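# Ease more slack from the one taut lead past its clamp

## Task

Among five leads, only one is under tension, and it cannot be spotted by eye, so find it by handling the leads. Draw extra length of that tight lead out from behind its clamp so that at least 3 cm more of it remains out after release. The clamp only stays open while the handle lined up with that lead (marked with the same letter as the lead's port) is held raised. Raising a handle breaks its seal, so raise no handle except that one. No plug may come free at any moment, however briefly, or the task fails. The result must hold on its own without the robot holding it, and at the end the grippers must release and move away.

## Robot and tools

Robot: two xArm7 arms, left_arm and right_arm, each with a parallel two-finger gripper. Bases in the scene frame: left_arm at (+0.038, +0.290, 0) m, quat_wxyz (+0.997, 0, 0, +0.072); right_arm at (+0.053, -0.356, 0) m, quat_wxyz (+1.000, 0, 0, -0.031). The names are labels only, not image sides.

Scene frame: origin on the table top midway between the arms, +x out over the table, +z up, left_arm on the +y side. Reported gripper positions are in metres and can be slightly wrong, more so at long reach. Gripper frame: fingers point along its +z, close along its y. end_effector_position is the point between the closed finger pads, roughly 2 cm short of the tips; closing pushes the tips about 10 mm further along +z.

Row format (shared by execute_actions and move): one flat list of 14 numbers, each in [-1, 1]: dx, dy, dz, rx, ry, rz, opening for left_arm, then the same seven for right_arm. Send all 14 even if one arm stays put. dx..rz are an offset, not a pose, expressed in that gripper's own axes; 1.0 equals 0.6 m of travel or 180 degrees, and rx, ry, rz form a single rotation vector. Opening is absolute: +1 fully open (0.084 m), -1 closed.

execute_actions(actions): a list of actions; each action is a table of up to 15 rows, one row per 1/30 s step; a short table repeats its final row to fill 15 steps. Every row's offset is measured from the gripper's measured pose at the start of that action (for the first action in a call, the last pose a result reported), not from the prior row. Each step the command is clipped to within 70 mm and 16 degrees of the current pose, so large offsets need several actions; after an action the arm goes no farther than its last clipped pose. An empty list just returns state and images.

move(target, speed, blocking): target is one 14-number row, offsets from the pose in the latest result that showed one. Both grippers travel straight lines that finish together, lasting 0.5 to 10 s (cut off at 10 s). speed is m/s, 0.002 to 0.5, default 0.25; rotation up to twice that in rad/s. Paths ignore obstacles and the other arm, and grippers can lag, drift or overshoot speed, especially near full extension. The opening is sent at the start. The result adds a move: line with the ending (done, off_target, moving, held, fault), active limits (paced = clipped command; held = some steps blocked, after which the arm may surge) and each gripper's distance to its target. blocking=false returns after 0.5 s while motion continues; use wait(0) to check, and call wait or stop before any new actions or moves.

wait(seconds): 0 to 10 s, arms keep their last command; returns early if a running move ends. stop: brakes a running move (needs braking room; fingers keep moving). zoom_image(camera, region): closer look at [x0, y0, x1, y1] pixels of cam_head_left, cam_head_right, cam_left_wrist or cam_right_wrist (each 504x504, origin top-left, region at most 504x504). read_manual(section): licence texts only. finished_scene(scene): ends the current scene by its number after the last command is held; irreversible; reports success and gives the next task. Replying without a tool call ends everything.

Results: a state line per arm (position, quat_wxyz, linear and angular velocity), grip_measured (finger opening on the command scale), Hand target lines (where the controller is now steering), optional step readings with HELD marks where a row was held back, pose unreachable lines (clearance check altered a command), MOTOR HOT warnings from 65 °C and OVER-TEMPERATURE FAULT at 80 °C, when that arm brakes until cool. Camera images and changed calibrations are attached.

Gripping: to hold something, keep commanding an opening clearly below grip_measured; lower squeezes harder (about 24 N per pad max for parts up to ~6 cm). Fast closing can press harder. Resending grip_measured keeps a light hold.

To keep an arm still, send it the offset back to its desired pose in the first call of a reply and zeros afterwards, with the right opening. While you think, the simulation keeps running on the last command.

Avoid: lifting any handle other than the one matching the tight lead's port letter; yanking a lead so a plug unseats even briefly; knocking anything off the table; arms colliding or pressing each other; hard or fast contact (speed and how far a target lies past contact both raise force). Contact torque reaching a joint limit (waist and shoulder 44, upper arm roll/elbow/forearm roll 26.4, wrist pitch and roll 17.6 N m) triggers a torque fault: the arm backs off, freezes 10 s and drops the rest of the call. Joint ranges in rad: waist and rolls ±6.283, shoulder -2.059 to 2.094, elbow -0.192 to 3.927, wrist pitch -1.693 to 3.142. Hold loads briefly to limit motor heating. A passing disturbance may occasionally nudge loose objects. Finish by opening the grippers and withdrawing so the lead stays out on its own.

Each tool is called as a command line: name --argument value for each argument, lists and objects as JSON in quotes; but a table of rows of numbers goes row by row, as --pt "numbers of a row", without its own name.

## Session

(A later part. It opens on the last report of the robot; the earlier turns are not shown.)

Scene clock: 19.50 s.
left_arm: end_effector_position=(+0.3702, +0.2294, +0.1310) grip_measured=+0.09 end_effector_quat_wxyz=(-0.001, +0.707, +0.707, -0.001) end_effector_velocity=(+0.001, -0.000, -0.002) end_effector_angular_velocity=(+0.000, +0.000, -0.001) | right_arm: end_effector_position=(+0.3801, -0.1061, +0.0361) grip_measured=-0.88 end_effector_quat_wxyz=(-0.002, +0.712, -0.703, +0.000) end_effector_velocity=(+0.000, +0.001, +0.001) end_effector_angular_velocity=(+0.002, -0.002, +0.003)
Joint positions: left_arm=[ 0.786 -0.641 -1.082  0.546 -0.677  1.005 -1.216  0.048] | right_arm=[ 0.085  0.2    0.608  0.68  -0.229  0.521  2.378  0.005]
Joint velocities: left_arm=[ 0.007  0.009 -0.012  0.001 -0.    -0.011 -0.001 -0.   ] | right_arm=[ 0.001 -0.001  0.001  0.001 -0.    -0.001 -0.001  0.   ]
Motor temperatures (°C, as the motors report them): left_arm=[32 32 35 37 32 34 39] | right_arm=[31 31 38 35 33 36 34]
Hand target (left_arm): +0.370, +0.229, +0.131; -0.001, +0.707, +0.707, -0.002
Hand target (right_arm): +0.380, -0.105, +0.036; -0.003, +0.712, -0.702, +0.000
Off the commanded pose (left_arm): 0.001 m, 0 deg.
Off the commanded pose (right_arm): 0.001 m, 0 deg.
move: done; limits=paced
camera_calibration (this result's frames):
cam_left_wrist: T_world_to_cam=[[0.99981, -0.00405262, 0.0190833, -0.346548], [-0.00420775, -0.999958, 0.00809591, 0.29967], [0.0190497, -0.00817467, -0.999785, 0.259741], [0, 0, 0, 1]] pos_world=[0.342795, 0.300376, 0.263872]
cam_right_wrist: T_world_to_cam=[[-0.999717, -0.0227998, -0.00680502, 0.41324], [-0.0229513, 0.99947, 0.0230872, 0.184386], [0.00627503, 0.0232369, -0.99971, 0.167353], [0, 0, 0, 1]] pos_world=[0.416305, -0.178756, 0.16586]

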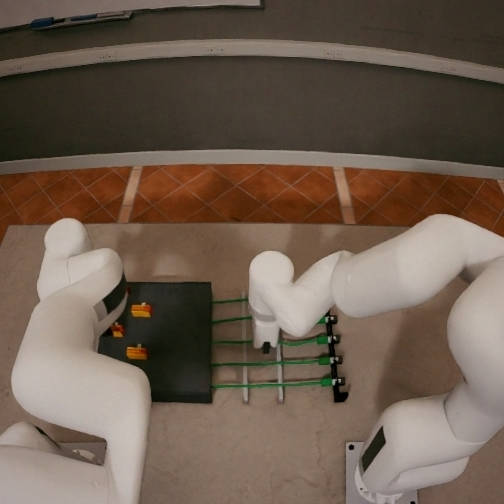

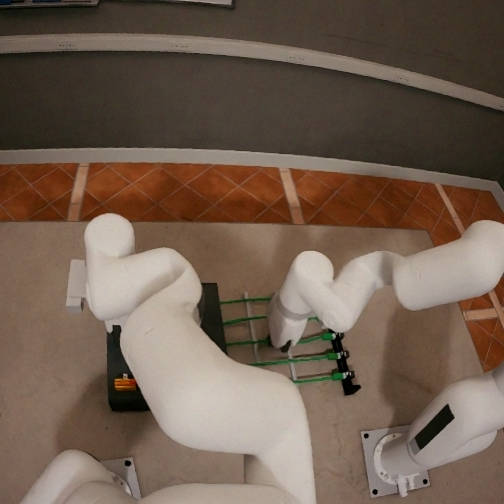

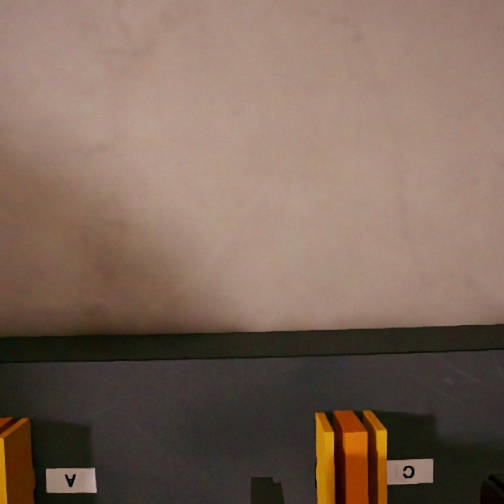

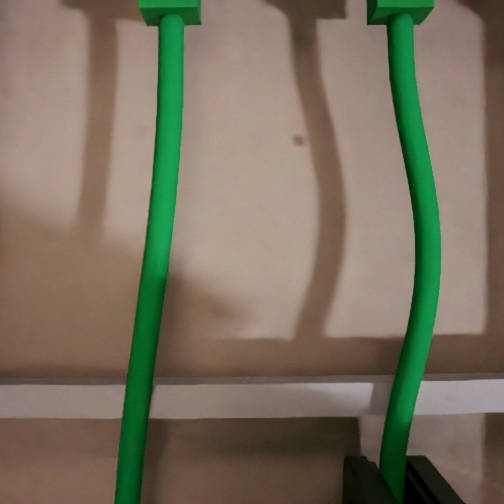

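move --target '[0.003,-0.004,0.075,0,0,0,0.1,0,0,0,0,0,0,-1]' --speed 0.08

move --target '[0,0,0,0,0,0,-1,0,0,0,0,0,0,-1]'

move --target '[0,0,-0.05,0,0,0,-1,0,0,0,0,0,0,-1]' --speed 0.04

move --target '[0,0,0,0,0,0,-1,0.02,0,-0.005,0,0,0,-1]' --speed 0.03

Scene clock: 21.10 s.
left_arm: end_effector_position=(+0.3676, +0.2310, +0.0864) grip_measured=+0.09 end_effector_quat_wxyz=(-0.001, +0.707, +0.707, -0.001) end_effector_velocity=(+0.001, +0.000, -0.003) end_effector_angular_velocity=(+0.002, +0.000, -0.001) | right_arm: end_effector_position=(+0.3801, -0.1059, +0.0362) grip_measured=-0.88 end_effector_quat_wxyz=(-0.003, +0.712, -0.702, +0.000) end_effector_velocity=(-0.000, +0.000, -0.000) end_effector_angular_velocity=(-0.000, +0.001, -0.001)
Joint positions: left_arm=[ 0.861 -0.542 -1.23   0.487 -0.721  0.83  -1.206  0.048] | right_arm=[ 0.085  0.2    0.608  0.68  -0.229  0.521  2.378  0.005]
Joint velocities: left_arm=[ 0.013  0.01  -0.016  0.001  0.003 -0.012 -0.002 -0.   ] | right_arm=[ 0.001  0.001 -0.    -0.     0.     0.     0.001 -0.   ]
Motor temperatures (°C, as the motors report them): left_arm=[32 32 35 37 32 34 39] | right_arm=[31 31 38 35 33 36 34]
Hand target (left_arm): +0.368, +0.231, +0.086; -0.001, +0.707, +0.707, -0.001
Hand target (right_arm): +0.380, -0.106, +0.036; -0.002, +0.712, -0.703, +0.000
Off the commanded pose (left_arm): 0.000 m, 0 deg.
Off the commanded pose (right_arm): 0.000 m, 0 deg.
move: done
camera_calibration (this result's frames):
cam_left_wrist: T_world_to_cam=[[0.999801, -0.00434591, 0.0194706, -0.34304], [-0.00450357, -0.999957, 0.00806112, 0.301782], [0.0194348, -0.0081472, -0.999778, 0.21509], [0, 0, 0, 1]] pos_world=[0.34015, 0.302031, 0.219288]
cam_right_wrist: T_world_to_cam=[[-0.999709, -0.0230773, -0.00700918, 0.413223], [-0.023235, 0.999458, 0.0233188, 0.184308], [0.00646725, 0.0234748, -0.999704, 0.167363], [0, 0, 0, 1]] pos_world=[0.416302, -0.1786, 0.165911]

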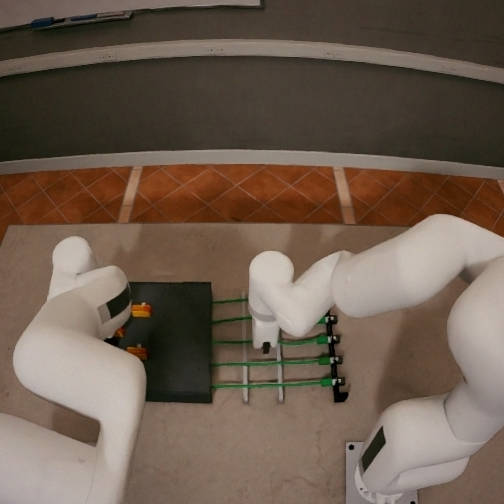

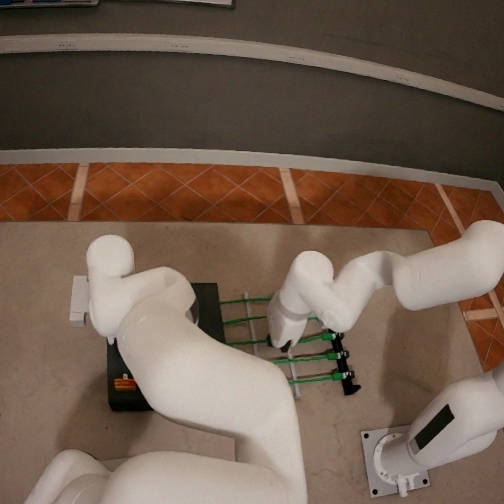

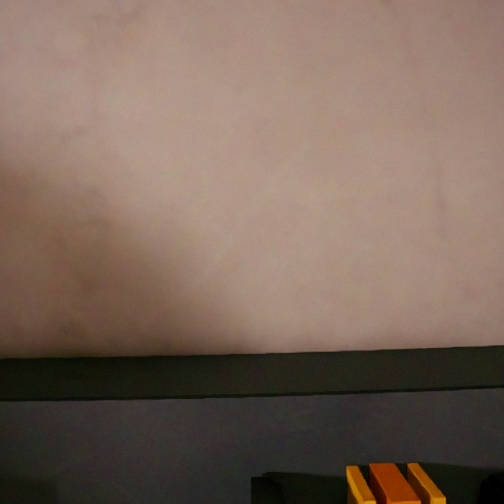

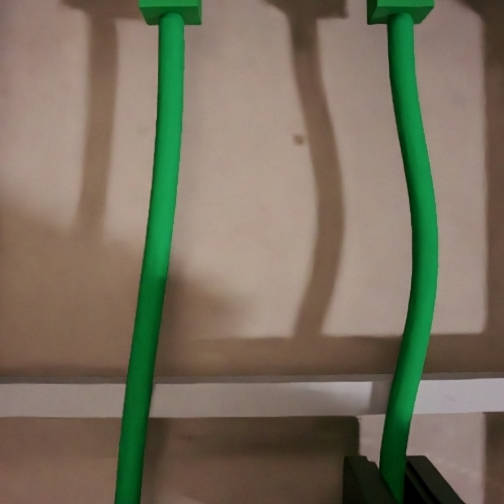

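Scene clock: 21.60 s.
left_arm: end_effector_position=(+0.3681, +0.2310, +0.0868) grip_measured=-0.74 end_effector_quat_wxyz=(-0.000, +0.707, +0.707, -0.001) end_effector_velocity=(-0.000, -0.000, -0.000) end_effector_angular_velocity=(-0.000, +0.001, -0.002) | right_arm: end_effector_position=(+0.3801, -0.1059, +0.0362) grip_measured=-0.88 end_effector_quat_wxyz=(-0.003, +0.712, -0.702, +0.000) end_effector_velocity=(-0.000, +0.000, +0.000) end_effector_angular_velocity=(-0.001, -0.000, +0.001)
Joint positions: left_arm=[ 0.861 -0.542 -1.23   0.488 -0.721  0.83  -1.207  0.011] | right_arm=[ 0.085  0.2    0.608  0.68  -0.229  0.521  2.378  0.005]
Joint velocities: left_arm=[-0.001  0.001  0.    -0.001  0.001 -0.     0.001  0.   ] | right_arm=[ 0.002 -0.001 -0.001  0.    -0.     0.001  0.     0.   ]
Motor temperatures (°C, as the motors report them): left_arm=[32 32 35 37 32 34 39] | right_arm=[31 31 38 35 33 36 34]
Hand target (left_arm): +0.368, +0.231, +0.086; -0.001, +0.707, +0.707, -0.001
Hand target (right_arm): +0.380, -0.106, +0.036; -0.003, +0.712, -0.702, +0.000
Off the commanded pose (left_arm): 0.001 m, 0 deg.
Off the commanded pose (right_arm): 0.000 m, 0 deg.
move: done
camera_calibration (this result's frames):
cam_left_wrist: T_world_to_cam=[[0.999773, -0.00377138, 0.0209934, -0.343861], [-0.00394349, -0.999959, 0.00816278, 0.301556], [0.0209617, -0.00824371, -0.999746, 0.214922], [0, 0, 0, 1]] pos_world=[0.340466, 0.302019, 0.219625]
cam_right_wrist: T_world_to_cam=[[-0.999709, -0.0230783, -0.00700711, 0.413221], [-0.023236, 0.999458, 0.0233166, 0.184308], [0.0064652, 0.0234727, -0.999704, 0.167363], [0, 0, 0, 1]] pos_world=[0.416302, -0.178601, 0.165911]

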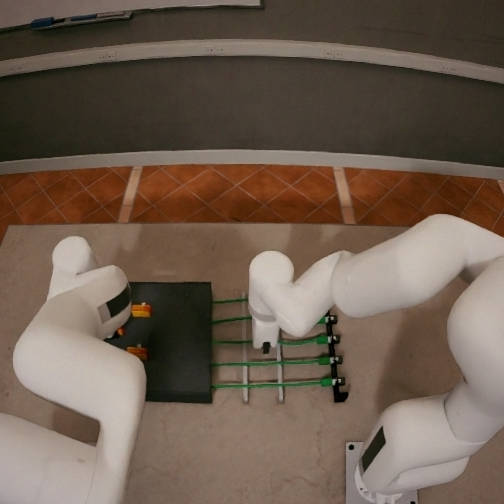

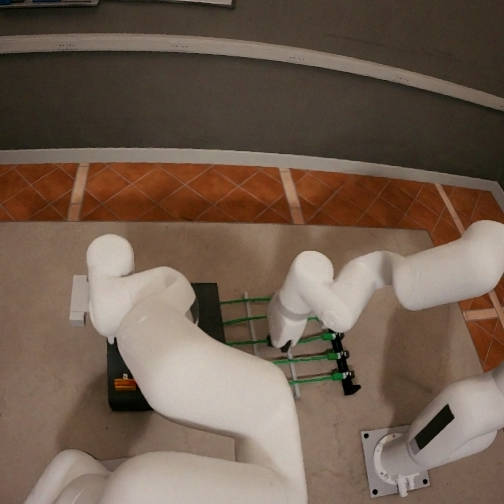

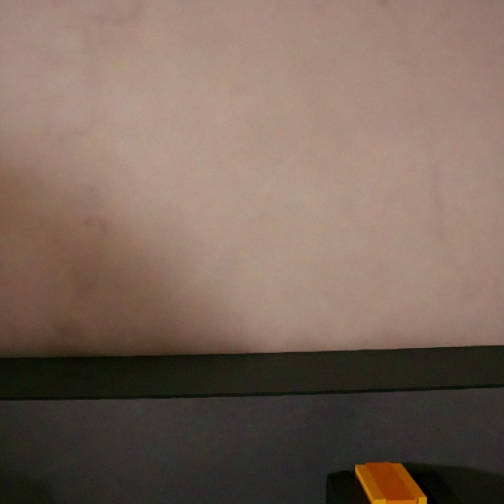

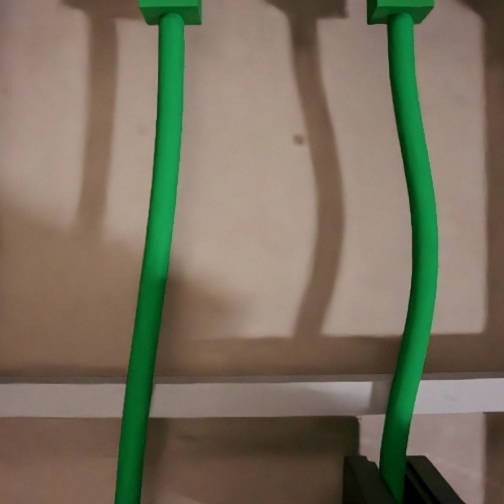

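Scene clock: 22.80 s.
left_arm: end_effector_position=(+0.3682, +0.2311, +0.1165) grip_measured=-0.76 end_effector_quat_wxyz=(-0.000, +0.707, +0.707, -0.001) end_effector_velocity=(+0.000, +0.000, +0.003) end_effector_angular_velocity=(+0.000, -0.002, +0.001) | right_arm: end_effector_position=(+0.3801, -0.1060, +0.0361) grip_measured=-0.88 end_effector_quat_wxyz=(-0.003, +0.712, -0.702, +0.000) end_effector_velocity=(-0.000, +0.001, +0.000) end_effector_angular_velocity=(+0.001, -0.001, +0.002)
Joint positions: left_arm=[ 0.799 -0.618 -1.118  0.519 -0.696  0.952 -1.207  0.011] | right_arm=[ 0.086  0.2    0.607  0.68  -0.229  0.521  2.377  0.005]
Joint velocities: left_arm=[-0.006 -0.007  0.01   0.002  0.002  0.009 -0.    -0.001] | right_arm=[ 0.001 -0.001  0.001  0.     0.    -0.     0.001  0.   ]
Motor temperatures (°C, as the motors report them): left_arm=[32 32 35 37 32 34 39] | right_arm=[31 31 38 35 33 36 34]
Hand target (left_arm): +0.368, +0.231, +0.117; -0.000, +0.707, +0.707, -0.001
Hand target (right_arm): +0.380, -0.106, +0.036; -0.003, +0.712, -0.702, +0.000
Off the commanded pose (left_arm): 0.000 m, 0 deg.
Off the commanded pose (right_arm): 0.000 m, 0 deg.
move: done
camera_calibration (this result's frames):
cam_left_wrist: T_world_to_cam=[[0.999775, -0.00380929, 0.0208727, -0.344576], [-0.00398239, -0.999958, 0.0082579, 0.301369], [0.0208403, -0.00833917, -0.999748, 0.244726], [0, 0, 0, 1]] pos_world=[0.340599, 0.302084, 0.249368]
cam_right_wrist: T_world_to_cam=[[-0.999713, -0.022955, -0.00692187, 0.413232], [-0.0231101, 0.999463, 0.0232227, 0.184341], [0.00638508, 0.023376, -0.999706, 0.167359], [0, 0, 0, 1]] pos_world=[0.416304, -0.178668, 0.16589]

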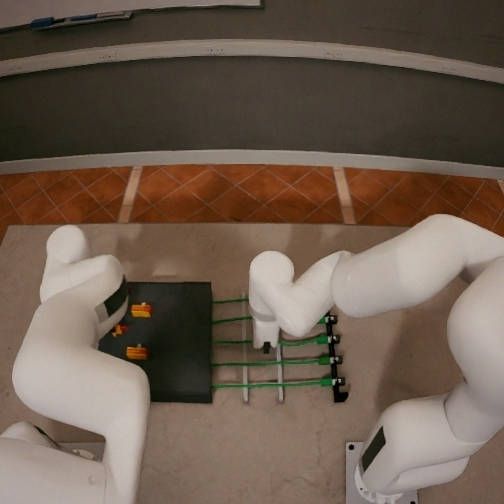

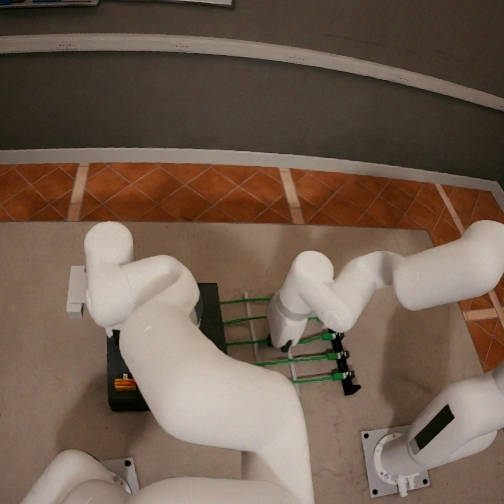

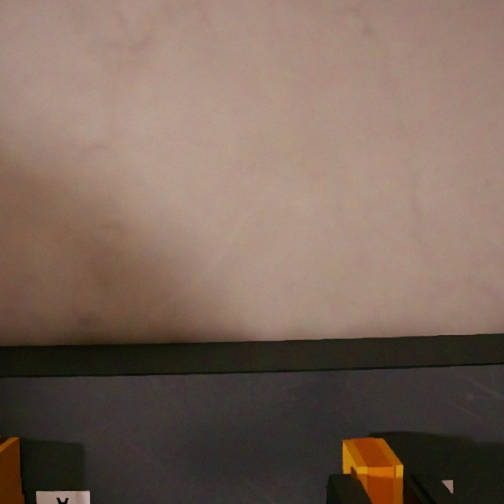

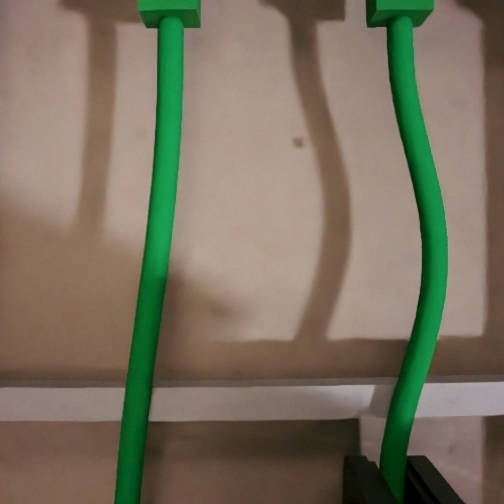

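Scene clock: 23.60 s.
left_arm: end_effector_position=(+0.3683, +0.2311, +0.1166) grip_measured=-0.76 end_effector_quat_wxyz=(-0.000, +0.707, +0.707, -0.001) end_effector_velocity=(+0.000, +0.000, +0.000) end_effector_angular_velocity=(-0.000, -0.001, +0.001) | right_arm: end_effector_position=(+0.3802, -0.1170, +0.0391) grip_measured=-0.88 end_effector_quat_wxyz=(-0.003, +0.712, -0.702, +0.000) end_effector_velocity=(-0.001, -0.001, +0.001) end_effector_angular_velocity=(+0.004, -0.001, +0.006)
Joint positions: left_arm=[ 0.799 -0.618 -1.118  0.519 -0.696  0.952 -1.207  0.011] | right_arm=[ 0.059  0.169  0.614  0.655 -0.196  0.519  2.331  0.005]
Joint velocities: left_arm=[ 0.     0.     0.001 -0.    -0.    -0.001 -0.     0.   ] | right_arm=[-0.007 -0.01   0.007 -0.007  0.014 -0.002 -0.017 -0.   ]
Motor temperatures (°C, as the motors report them): left_arm=[32 32 35 37 32 34 39] | right_arm=[31 31 38 35 33 36 34]
Hand target (left_arm): +0.368, +0.231, +0.117; -0.000, +0.707, +0.707, -0.001
Hand target (right_arm): +0.380, -0.118, +0.039; -0.002, +0.712, -0.702, +0.000
Off the commanded pose (left_arm): 0.000 m, 0 deg.
Off the commanded pose (right_arm): 0.001 m, 0 deg.
move: done
camera_calibration (this result's frames):
cam_left_wrist: T_world_to_cam=[[0.999774, -0.00380984, 0.0209014, -0.344594], [-0.00398336, -0.999958, 0.00826644, 0.301365], [0.020869, -0.00834784, -0.999747, 0.244749], [0, 0, 0, 1]] pos_world=[0.340609, 0.302083, 0.249399]
cam_right_wrist: T_world_to_cam=[[-0.999683, -0.024011, -0.00760903, 0.412966], [-0.0241842, 0.99943, 0.0235534, 0.195669], [0.00703915, 0.02373, -0.999694, 0.170378], [0, 0, 0, 1]] pos_world=[0.416368, -0.189685, 0.16886]

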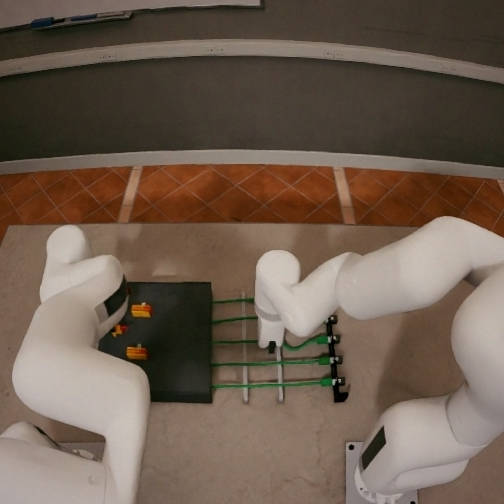

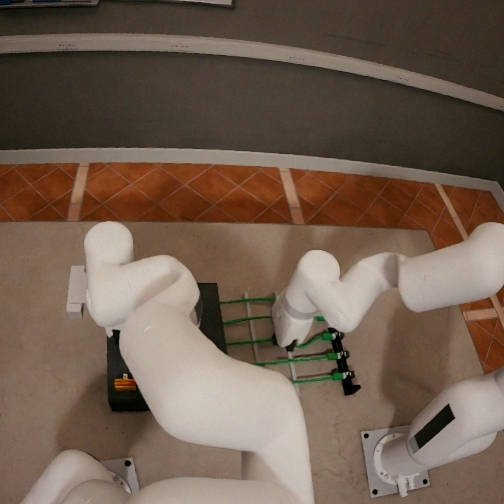

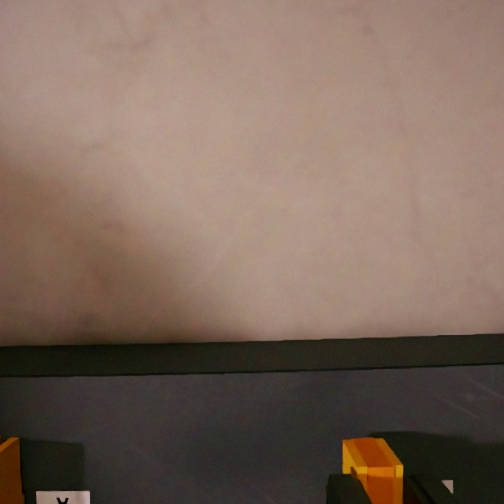

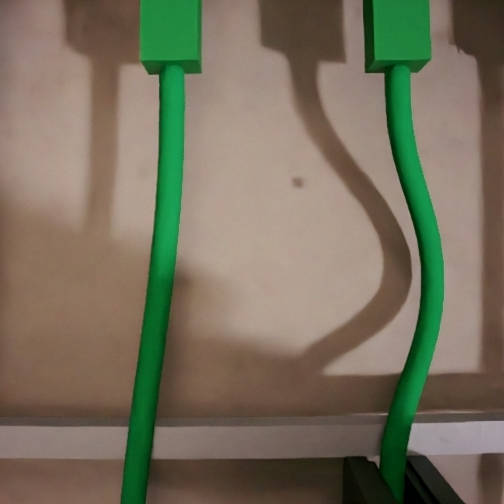

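move --target '[0,0,0,0,0,0,-1,0,0,-0.045,0,0,0,-1]' --speed 0.05

move --target '[0,0,0,0,0,0,-1,0.07,0,-0.005,0,0,0,-1]' --speed 0.05

move --target '[0,0,0.048,0,0,0,-1,0,0,0,0,0,0,-1]' --speed 0.05

move --target '[0,0,0,0,0,0,0.1,0,0,0,0,0,0,-0.3]'

move --target '[0,0,-0.25,0,0,0,0.1,0,0,-0.3,0,0,0,0.3]' --speed 0.2

Scene clock: 25.13 s.
left_arm: end_effector_position=(+0.3682, +0.2311, +0.1166) grip_measured=-0.76 end_effector_quat_wxyz=(-0.000, +0.707, +0.707, -0.001) end_effector_velocity=(+0.000, +0.000, +0.000) end_effector_angular_velocity=(+0.001, -0.000, -0.001) | right_arm: end_effector_position=(+0.3802, -0.1171, +0.0657) grip_measured=-0.88 end_effector_quat_wxyz=(-0.003, +0.712, -0.702, +0.000) end_effector_velocity=(+0.000, -0.001, +0.003) end_effector_angular_velocity=(-0.000, +0.002, -0.003)
Joint positions: left_arm=[ 0.799 -0.618 -1.118  0.519 -0.696  0.952 -1.207  0.011] | right_arm=[ 0.041  0.08   0.646  0.663 -0.086  0.595  2.251  0.005]
Joint velocities: left_arm=[-0.001 -0.     0.001 -0.     0.001 -0.     0.    -0.   ] | right_arm=[-0.003 -0.01   0.001  0.     0.013  0.009 -0.009 -0.   ]
Motor temperatures (°C, as the motors report them): left_arm=[32 32 35 37 32 34 39] | right_arm=[31 31 38 35 33 36 34]
Hand target (left_arm): +0.368, +0.231, +0.117; -0.000, +0.707, +0.707, -0.001
Hand target (right_arm): +0.380, -0.117, +0.066; -0.003, +0.712, -0.702, +0.000
Off the commanded pose (left_arm): 0.000 m, 0 deg.
Off the commanded pose (right_arm): 0.000 m, 0 deg.
move: done
camera_calibration (this result's frames):
cam_left_wrist: T_world_to_cam=[[0.999774, -0.00380898, 0.0208942, -0.34459], [-0.00398241, -0.999958, 0.00826515, 0.301366], [0.0208618, -0.0083465, -0.999748, 0.244745], [0, 0, 0, 1]] pos_world=[0.340607, 0.302083, 0.249393]
cam_right_wrist: T_world_to_cam=[[-0.999683, -0.0239514, -0.00774868, 0.413166], [-0.0241223, 0.99945, 0.0227701, 0.195233], [0.00719904, 0.0229498, -0.999711, 0.196788], [0, 0, 0, 1]] pos_world=[0.416328, -0.189746, 0.195487]

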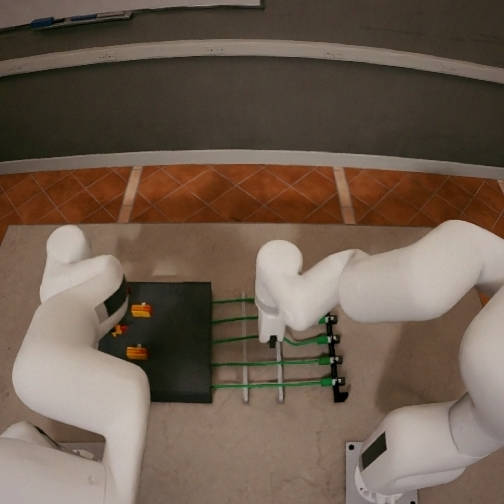

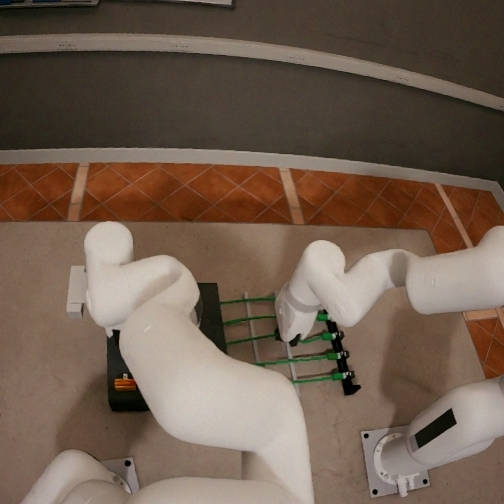

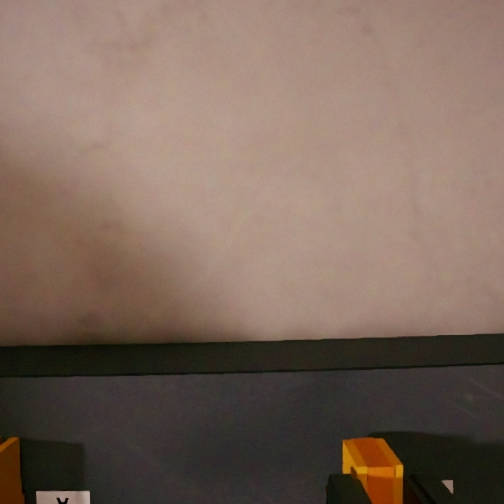

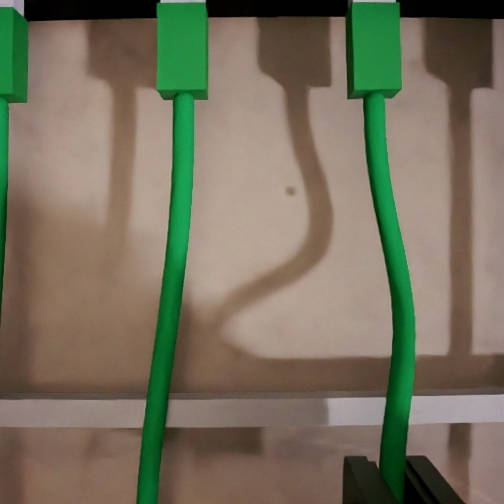

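Scene clock: 26.40 s.
left_arm: end_effector_position=(+0.3682, +0.2311, +0.1166) grip_measured=-0.76 end_effector_quat_wxyz=(-0.000, +0.707, +0.707, -0.001) end_effector_velocity=(-0.000, -0.000, -0.000) end_effector_angular_velocity=(-0.001, +0.001, -0.000) | right_arm: end_effector_position=(+0.3807, -0.1589, +0.0685) grip_measured=-0.88 end_effector_quat_wxyz=(-0.002, +0.712, -0.702, +0.001) end_effector_velocity=(-0.000, -0.003, +0.000) end_effector_angular_velocity=(+0.002, +0.000, +0.002)
Joint positions: left_arm=[ 0.799 -0.618 -1.118  0.519 -0.696  0.952 -1.207  0.011] | right_arm=[-0.01  -0.011  0.615  0.583  0.01   0.587  2.091  0.005]
Joint velocities: left_arm=[ 0.     0.    -0.     0.    -0.     0.001  0.     0.   ] | right_arm=[-0.003 -0.007 -0.003 -0.006  0.011 -0.001 -0.017  0.   ]
Motor temperatures (°C, as the motors report them): left_arm=[32 32 35 38 32 34 39] | right_arm=[31 31 38 35 33 36 34]
Hand target (left_arm): +0.368, +0.231, +0.117; -0.000, +0.707, +0.707, -0.001
Hand target (right_arm): +0.381, -0.159, +0.069; -0.002, +0.712, -0.702, +0.001
Off the commanded pose (left_arm): 0.000 m, 0 deg.
Off the commanded pose (right_arm): 0.000 m, 0 deg.
move: done
camera_calibration (this result's frames):
cam_left_wrist: T_world_to_cam=[[0.999774, -0.00380871, 0.0208941, -0.34459], [-0.00398214, -0.999958, 0.00826537, 0.301366], [0.0208618, -0.00834671, -0.999748, 0.244746], [0, 0, 0, 1]] pos_world=[0.340607, 0.302083, 0.249393]
cam_right_wrist: T_world_to_cam=[[-0.999686, -0.0238324, -0.00778174, 0.412692], [-0.0239966, 0.999476, 0.021732, 0.236997], [0.00725974, 0.0219119, -0.999734, 0.200342], [0, 0, 0, 1]] pos_world=[0.416795, -0.231428, 0.19835]

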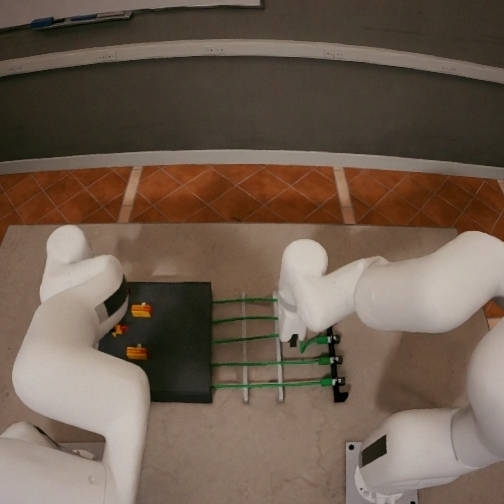

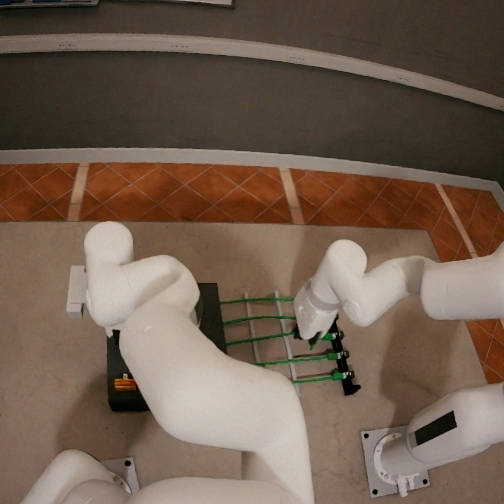

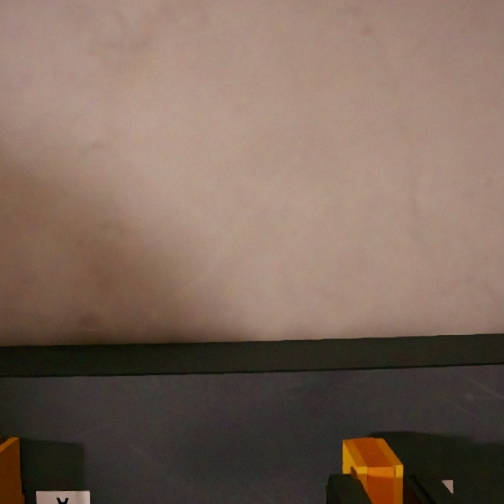

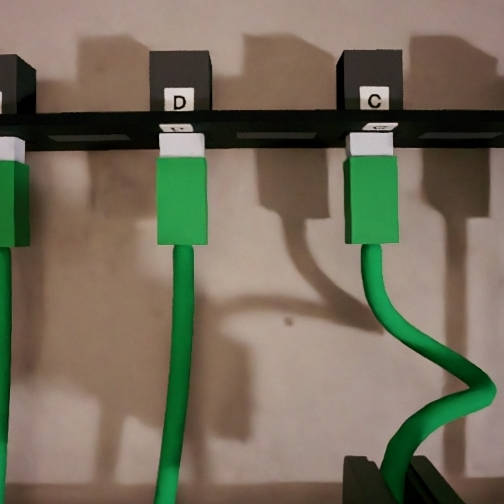

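Scene clock: 27.50 s.
left_arm: end_effector_position=(+0.3681, +0.2309, +0.0881) grip_measured=-0.75 end_effector_quat_wxyz=(-0.000, +0.707, +0.707, -0.001) end_effector_velocity=(-0.000, +0.000, -0.003) end_effector_angular_velocity=(-0.000, +0.003, +0.001) | right_arm: end_effector_position=(+0.3807, -0.1590, +0.0685) grip_measured=-0.88 end_effector_quat_wxyz=(-0.002, +0.712, -0.702, +0.001) end_effector_velocity=(-0.000, +0.001, +0.000) end_effector_angular_velocity=(-0.000, -0.001, +0.003)
Joint positions: left_arm=[ 0.857 -0.545 -1.224  0.489 -0.72   0.835 -1.207  0.011] | right_arm=[-0.01  -0.011  0.614  0.583  0.01   0.587  2.091  0.005]
Joint velocities: left_arm=[ 0.012  0.01  -0.015 -0.     0.    -0.01  -0.002  0.   ] | right_arm=[ 0.002 -0.001  0.     0.    -0.     0.    -0.    -0.   ]
Motor temperatures (°C, as the motors report them): left_arm=[32 32 35 37 32 34 39] | right_arm=[31 31 38 35 33 36 34]
Hand target (left_arm): +0.368, +0.231, +0.088; -0.000, +0.707, +0.707, -0.001
Hand target (right_arm): +0.381, -0.159, +0.068; -0.002, +0.712, -0.702, +0.001
Off the commanded pose (left_arm): 0.000 m, 0 deg.
Off the commanded pose (right_arm): 0.000 m, 0 deg.
move: done
camera_calibration (this result's frames):
cam_left_wrist: T_world_to_cam=[[0.999771, -0.0040329, 0.0210258, -0.343801], [-0.00420874, -0.999956, 0.00832546, 0.301534], [0.0209913, -0.00841205, -0.999744, 0.216274], [0, 0, 0, 1]] pos_world=[0.340452, 0.301954, 0.220937]
cam_right_wrist: T_world_to_cam=[[-0.999687, -0.0237852, -0.00776489, 0.412702], [-0.0239489, 0.999477, 0.0217144, 0.237004], [0.00724435, 0.0218936, -0.999734, 0.200342], [0, 0, 0, 1]] pos_world=[0.416797, -0.23145, 0.198347]

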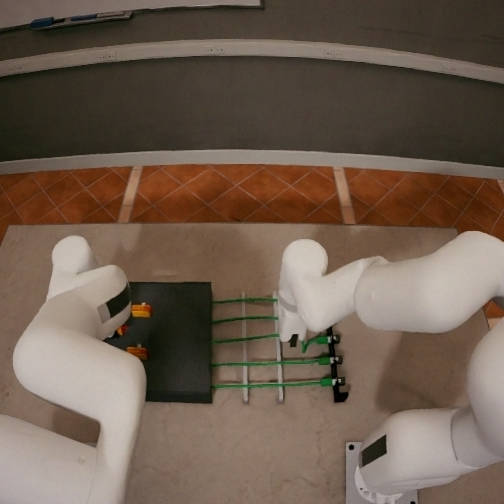

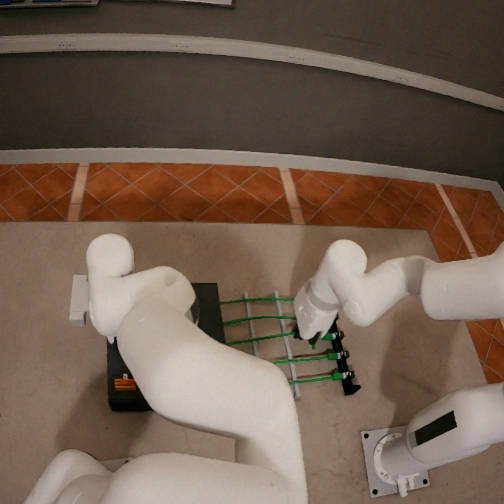

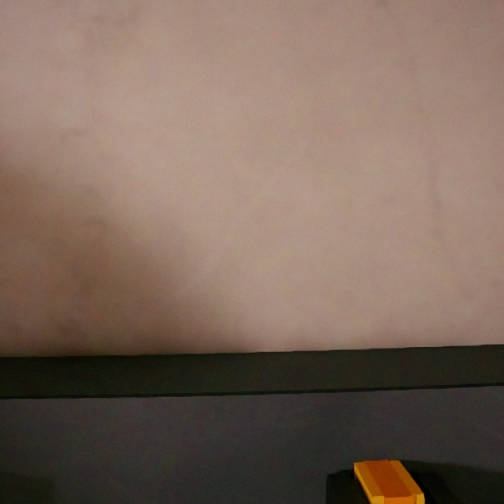

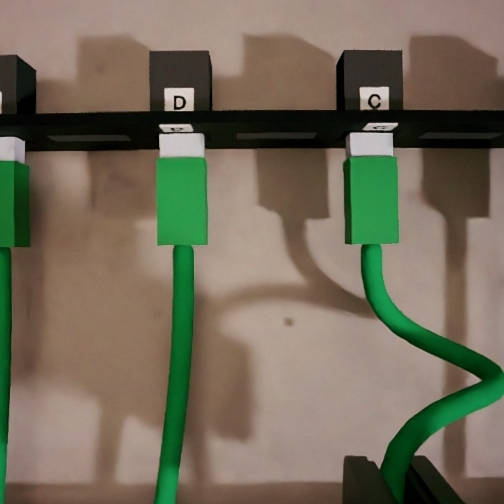

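Scene clock: 28.10 s.
left_arm: end_effector_position=(+0.3680, +0.2309, +0.0880) grip_measured=+0.09 end_effector_quat_wxyz=(-0.000, +0.707, +0.707, -0.001) end_effector_velocity=(+0.001, -0.000, +0.001) end_effector_angular_velocity=(-0.000, -0.002, +0.001) | right_arm: end_effector_position=(+0.3806, -0.1590, +0.0684) grip_measured=-0.32 end_effector_quat_wxyz=(-0.002, +0.712, -0.702, +0.001) end_effector_velocity=(+0.000, -0.000, +0.000) end_effector_angular_velocity=(+0.000, -0.000, -0.001)
Joint positions: left_arm=[ 0.857 -0.545 -1.224  0.488 -0.72   0.836 -1.206  0.048] | right_arm=[-0.01  -0.011  0.614  0.583  0.01   0.587  2.091  0.03 ]
Joint velocities: left_arm=[-0.    -0.001  0.002  0.002 -0.     0.001 -0.     0.   ] | right_arm=[-0.001 -0.    -0.     0.     0.    -0.    -0.     0.   ]
Motor temperatures (°C, as the motors report them): left_arm=[32 32 35 37 32 34 39] | right_arm=[31 31 38 35 33 36 34]
Hand target (left_arm): +0.368, +0.231, +0.088; -0.000, +0.707, +0.707, -0.001
Hand target (right_arm): +0.381, -0.159, +0.068; -0.002, +0.712, -0.702, +0.001
Off the commanded pose (left_arm): 0.000 m, 0 deg.
Off the commanded pose (right_arm): 0.000 m, 0 deg.
move: done
camera_calibration (this result's frames):
cam_left_wrist: T_world_to_cam=[[0.999777, -0.00417047, 0.0206783, -0.343611], [-0.00434392, -0.999956, 0.00835019, 0.301556], [0.0206426, -0.00843816, -0.999751, 0.216291], [0, 0, 0, 1]] pos_world=[0.340379, 0.301934, 0.220825]
cam_right_wrist: T_world_to_cam=[[-0.999689, -0.0237458, -0.0075735, 0.412634], [-0.0239047, 0.99948, 0.021631, 0.237039], [0.00705592, 0.0218054, -0.999737, 0.200351], [0, 0, 0, 1]] pos_world=[0.416759, -0.231486, 0.198296]

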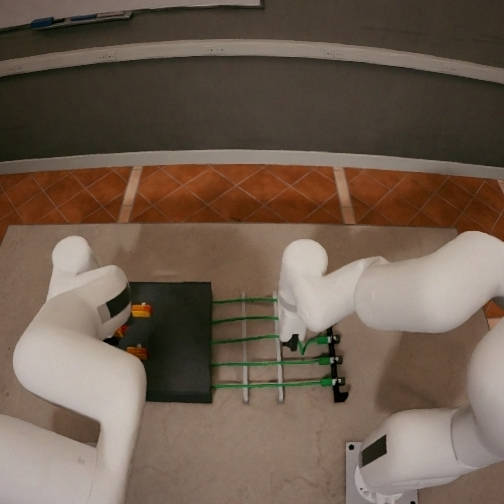

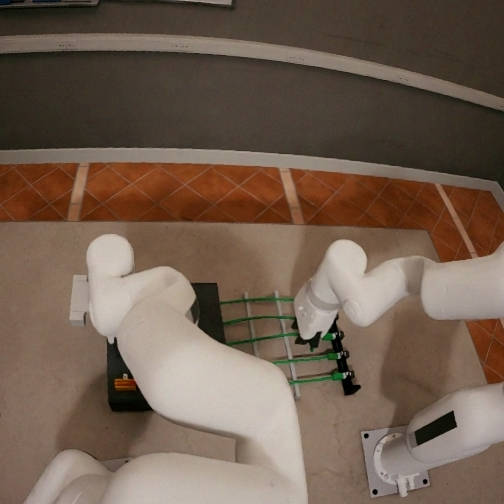

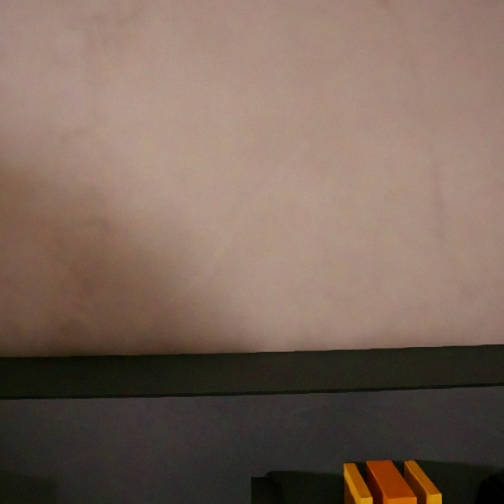

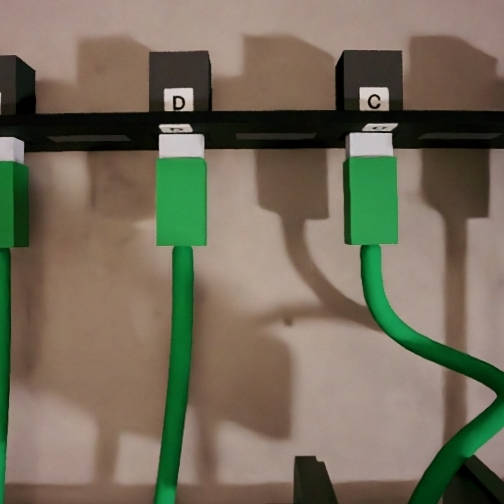

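Scene clock: 29.73 s.
left_arm: end_effector_position=(+0.3683, +0.2314, +0.2375) grip_measured=+0.09 end_effector_quat_wxyz=(-0.000, +0.707, +0.707, -0.001) end_effector_velocity=(-0.000, -0.000, +0.003) end_effector_angular_velocity=(-0.000, -0.001, -0.001) | right_arm: end_effector_position=(+0.3806, -0.1599, +0.2478) grip_measured=+0.29 end_effector_quat_wxyz=(-0.001, +0.711, -0.703, +0.002) end_effector_velocity=(+0.000, -0.001, +0.003) end_effector_angular_velocity=(+0.000, -0.001, -0.001)
Joint positions: left_arm=[ 0.728 -0.757 -0.837  0.735 -0.552  1.34  -1.235  0.048] | right_arm=[ 0.009 -0.367  0.526  0.859  0.193  1.183  1.929  0.056]
Joint velocities: left_arm=[-0.002 -0.003  0.005  0.004  0.001  0.007  0.    -0.   ] | right_arm=[-0.    -0.002 -0.003  0.006 -0.001  0.008 -0.002 -0.   ]
Motor temperatures (°C, as the motors report them): left_arm=[32 32 35 38 32 34 39] | right_arm=[31 31 38 35 33 36 34]
Hand target (left_arm): +0.368, +0.231, +0.238; -0.000, +0.707, +0.707, -0.001
Hand target (right_arm): +0.381, -0.160, +0.248; -0.001, +0.711, -0.703, +0.002
Off the commanded pose (left_arm): 0.001 m, 0 deg.
Off the commanded pose (right_arm): 0.001 m, 0 deg.
move: done
camera_calibration (this result's frames):
cam_left_wrist: T_world_to_cam=[[0.999789, -0.00341673, 0.0202608, -0.347103], [-0.0035939, -0.999956, 0.00871484, 0.300386], [0.0202301, -0.00878582, -0.999757, 0.365987], [0, 0, 0, 1]] pos_world=[0.340706, 0.302402, 0.370313]
cam_right_wrist: T_world_to_cam=[[-0.999724, -0.022227, -0.00754338, 0.414225], [-0.0223681, 0.999566, 0.0191651, 0.234073], [0.00711412, 0.0193286, -0.999788, 0.379268], [0, 0, 0, 1]] pos_world=[0.416649, -0.232095, 0.377826]

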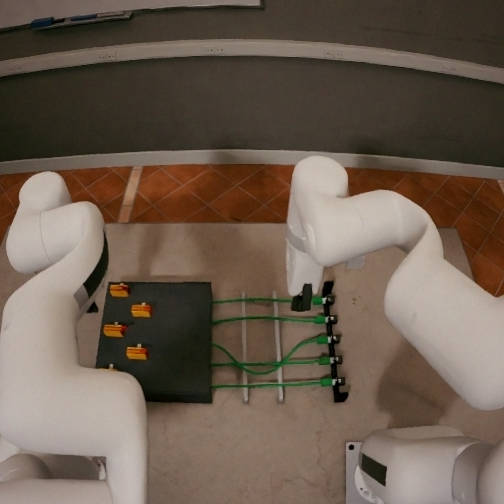

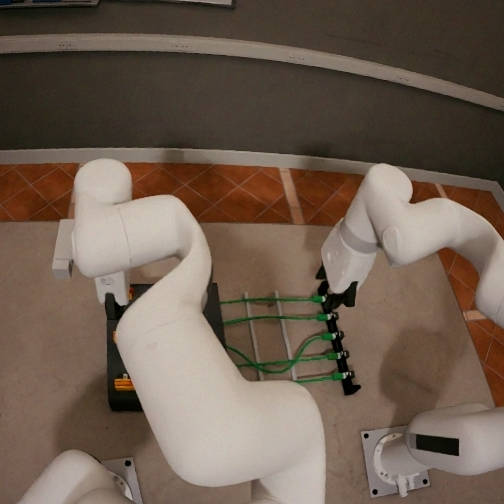

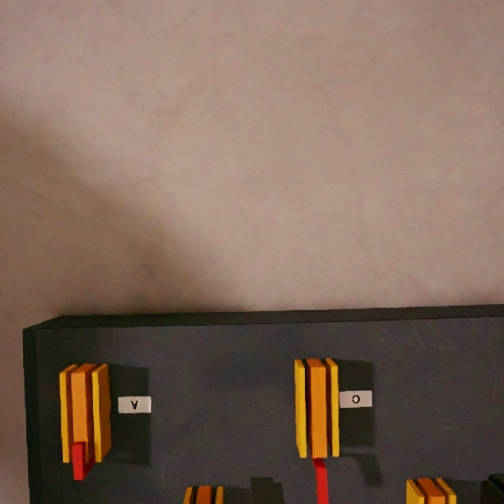

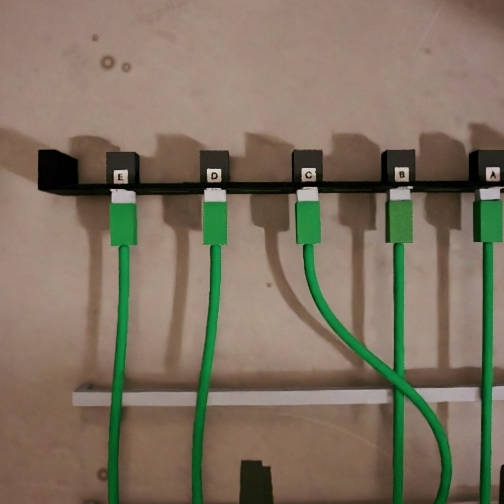

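finished_scene --scene 2

The scene is finished: the task was done.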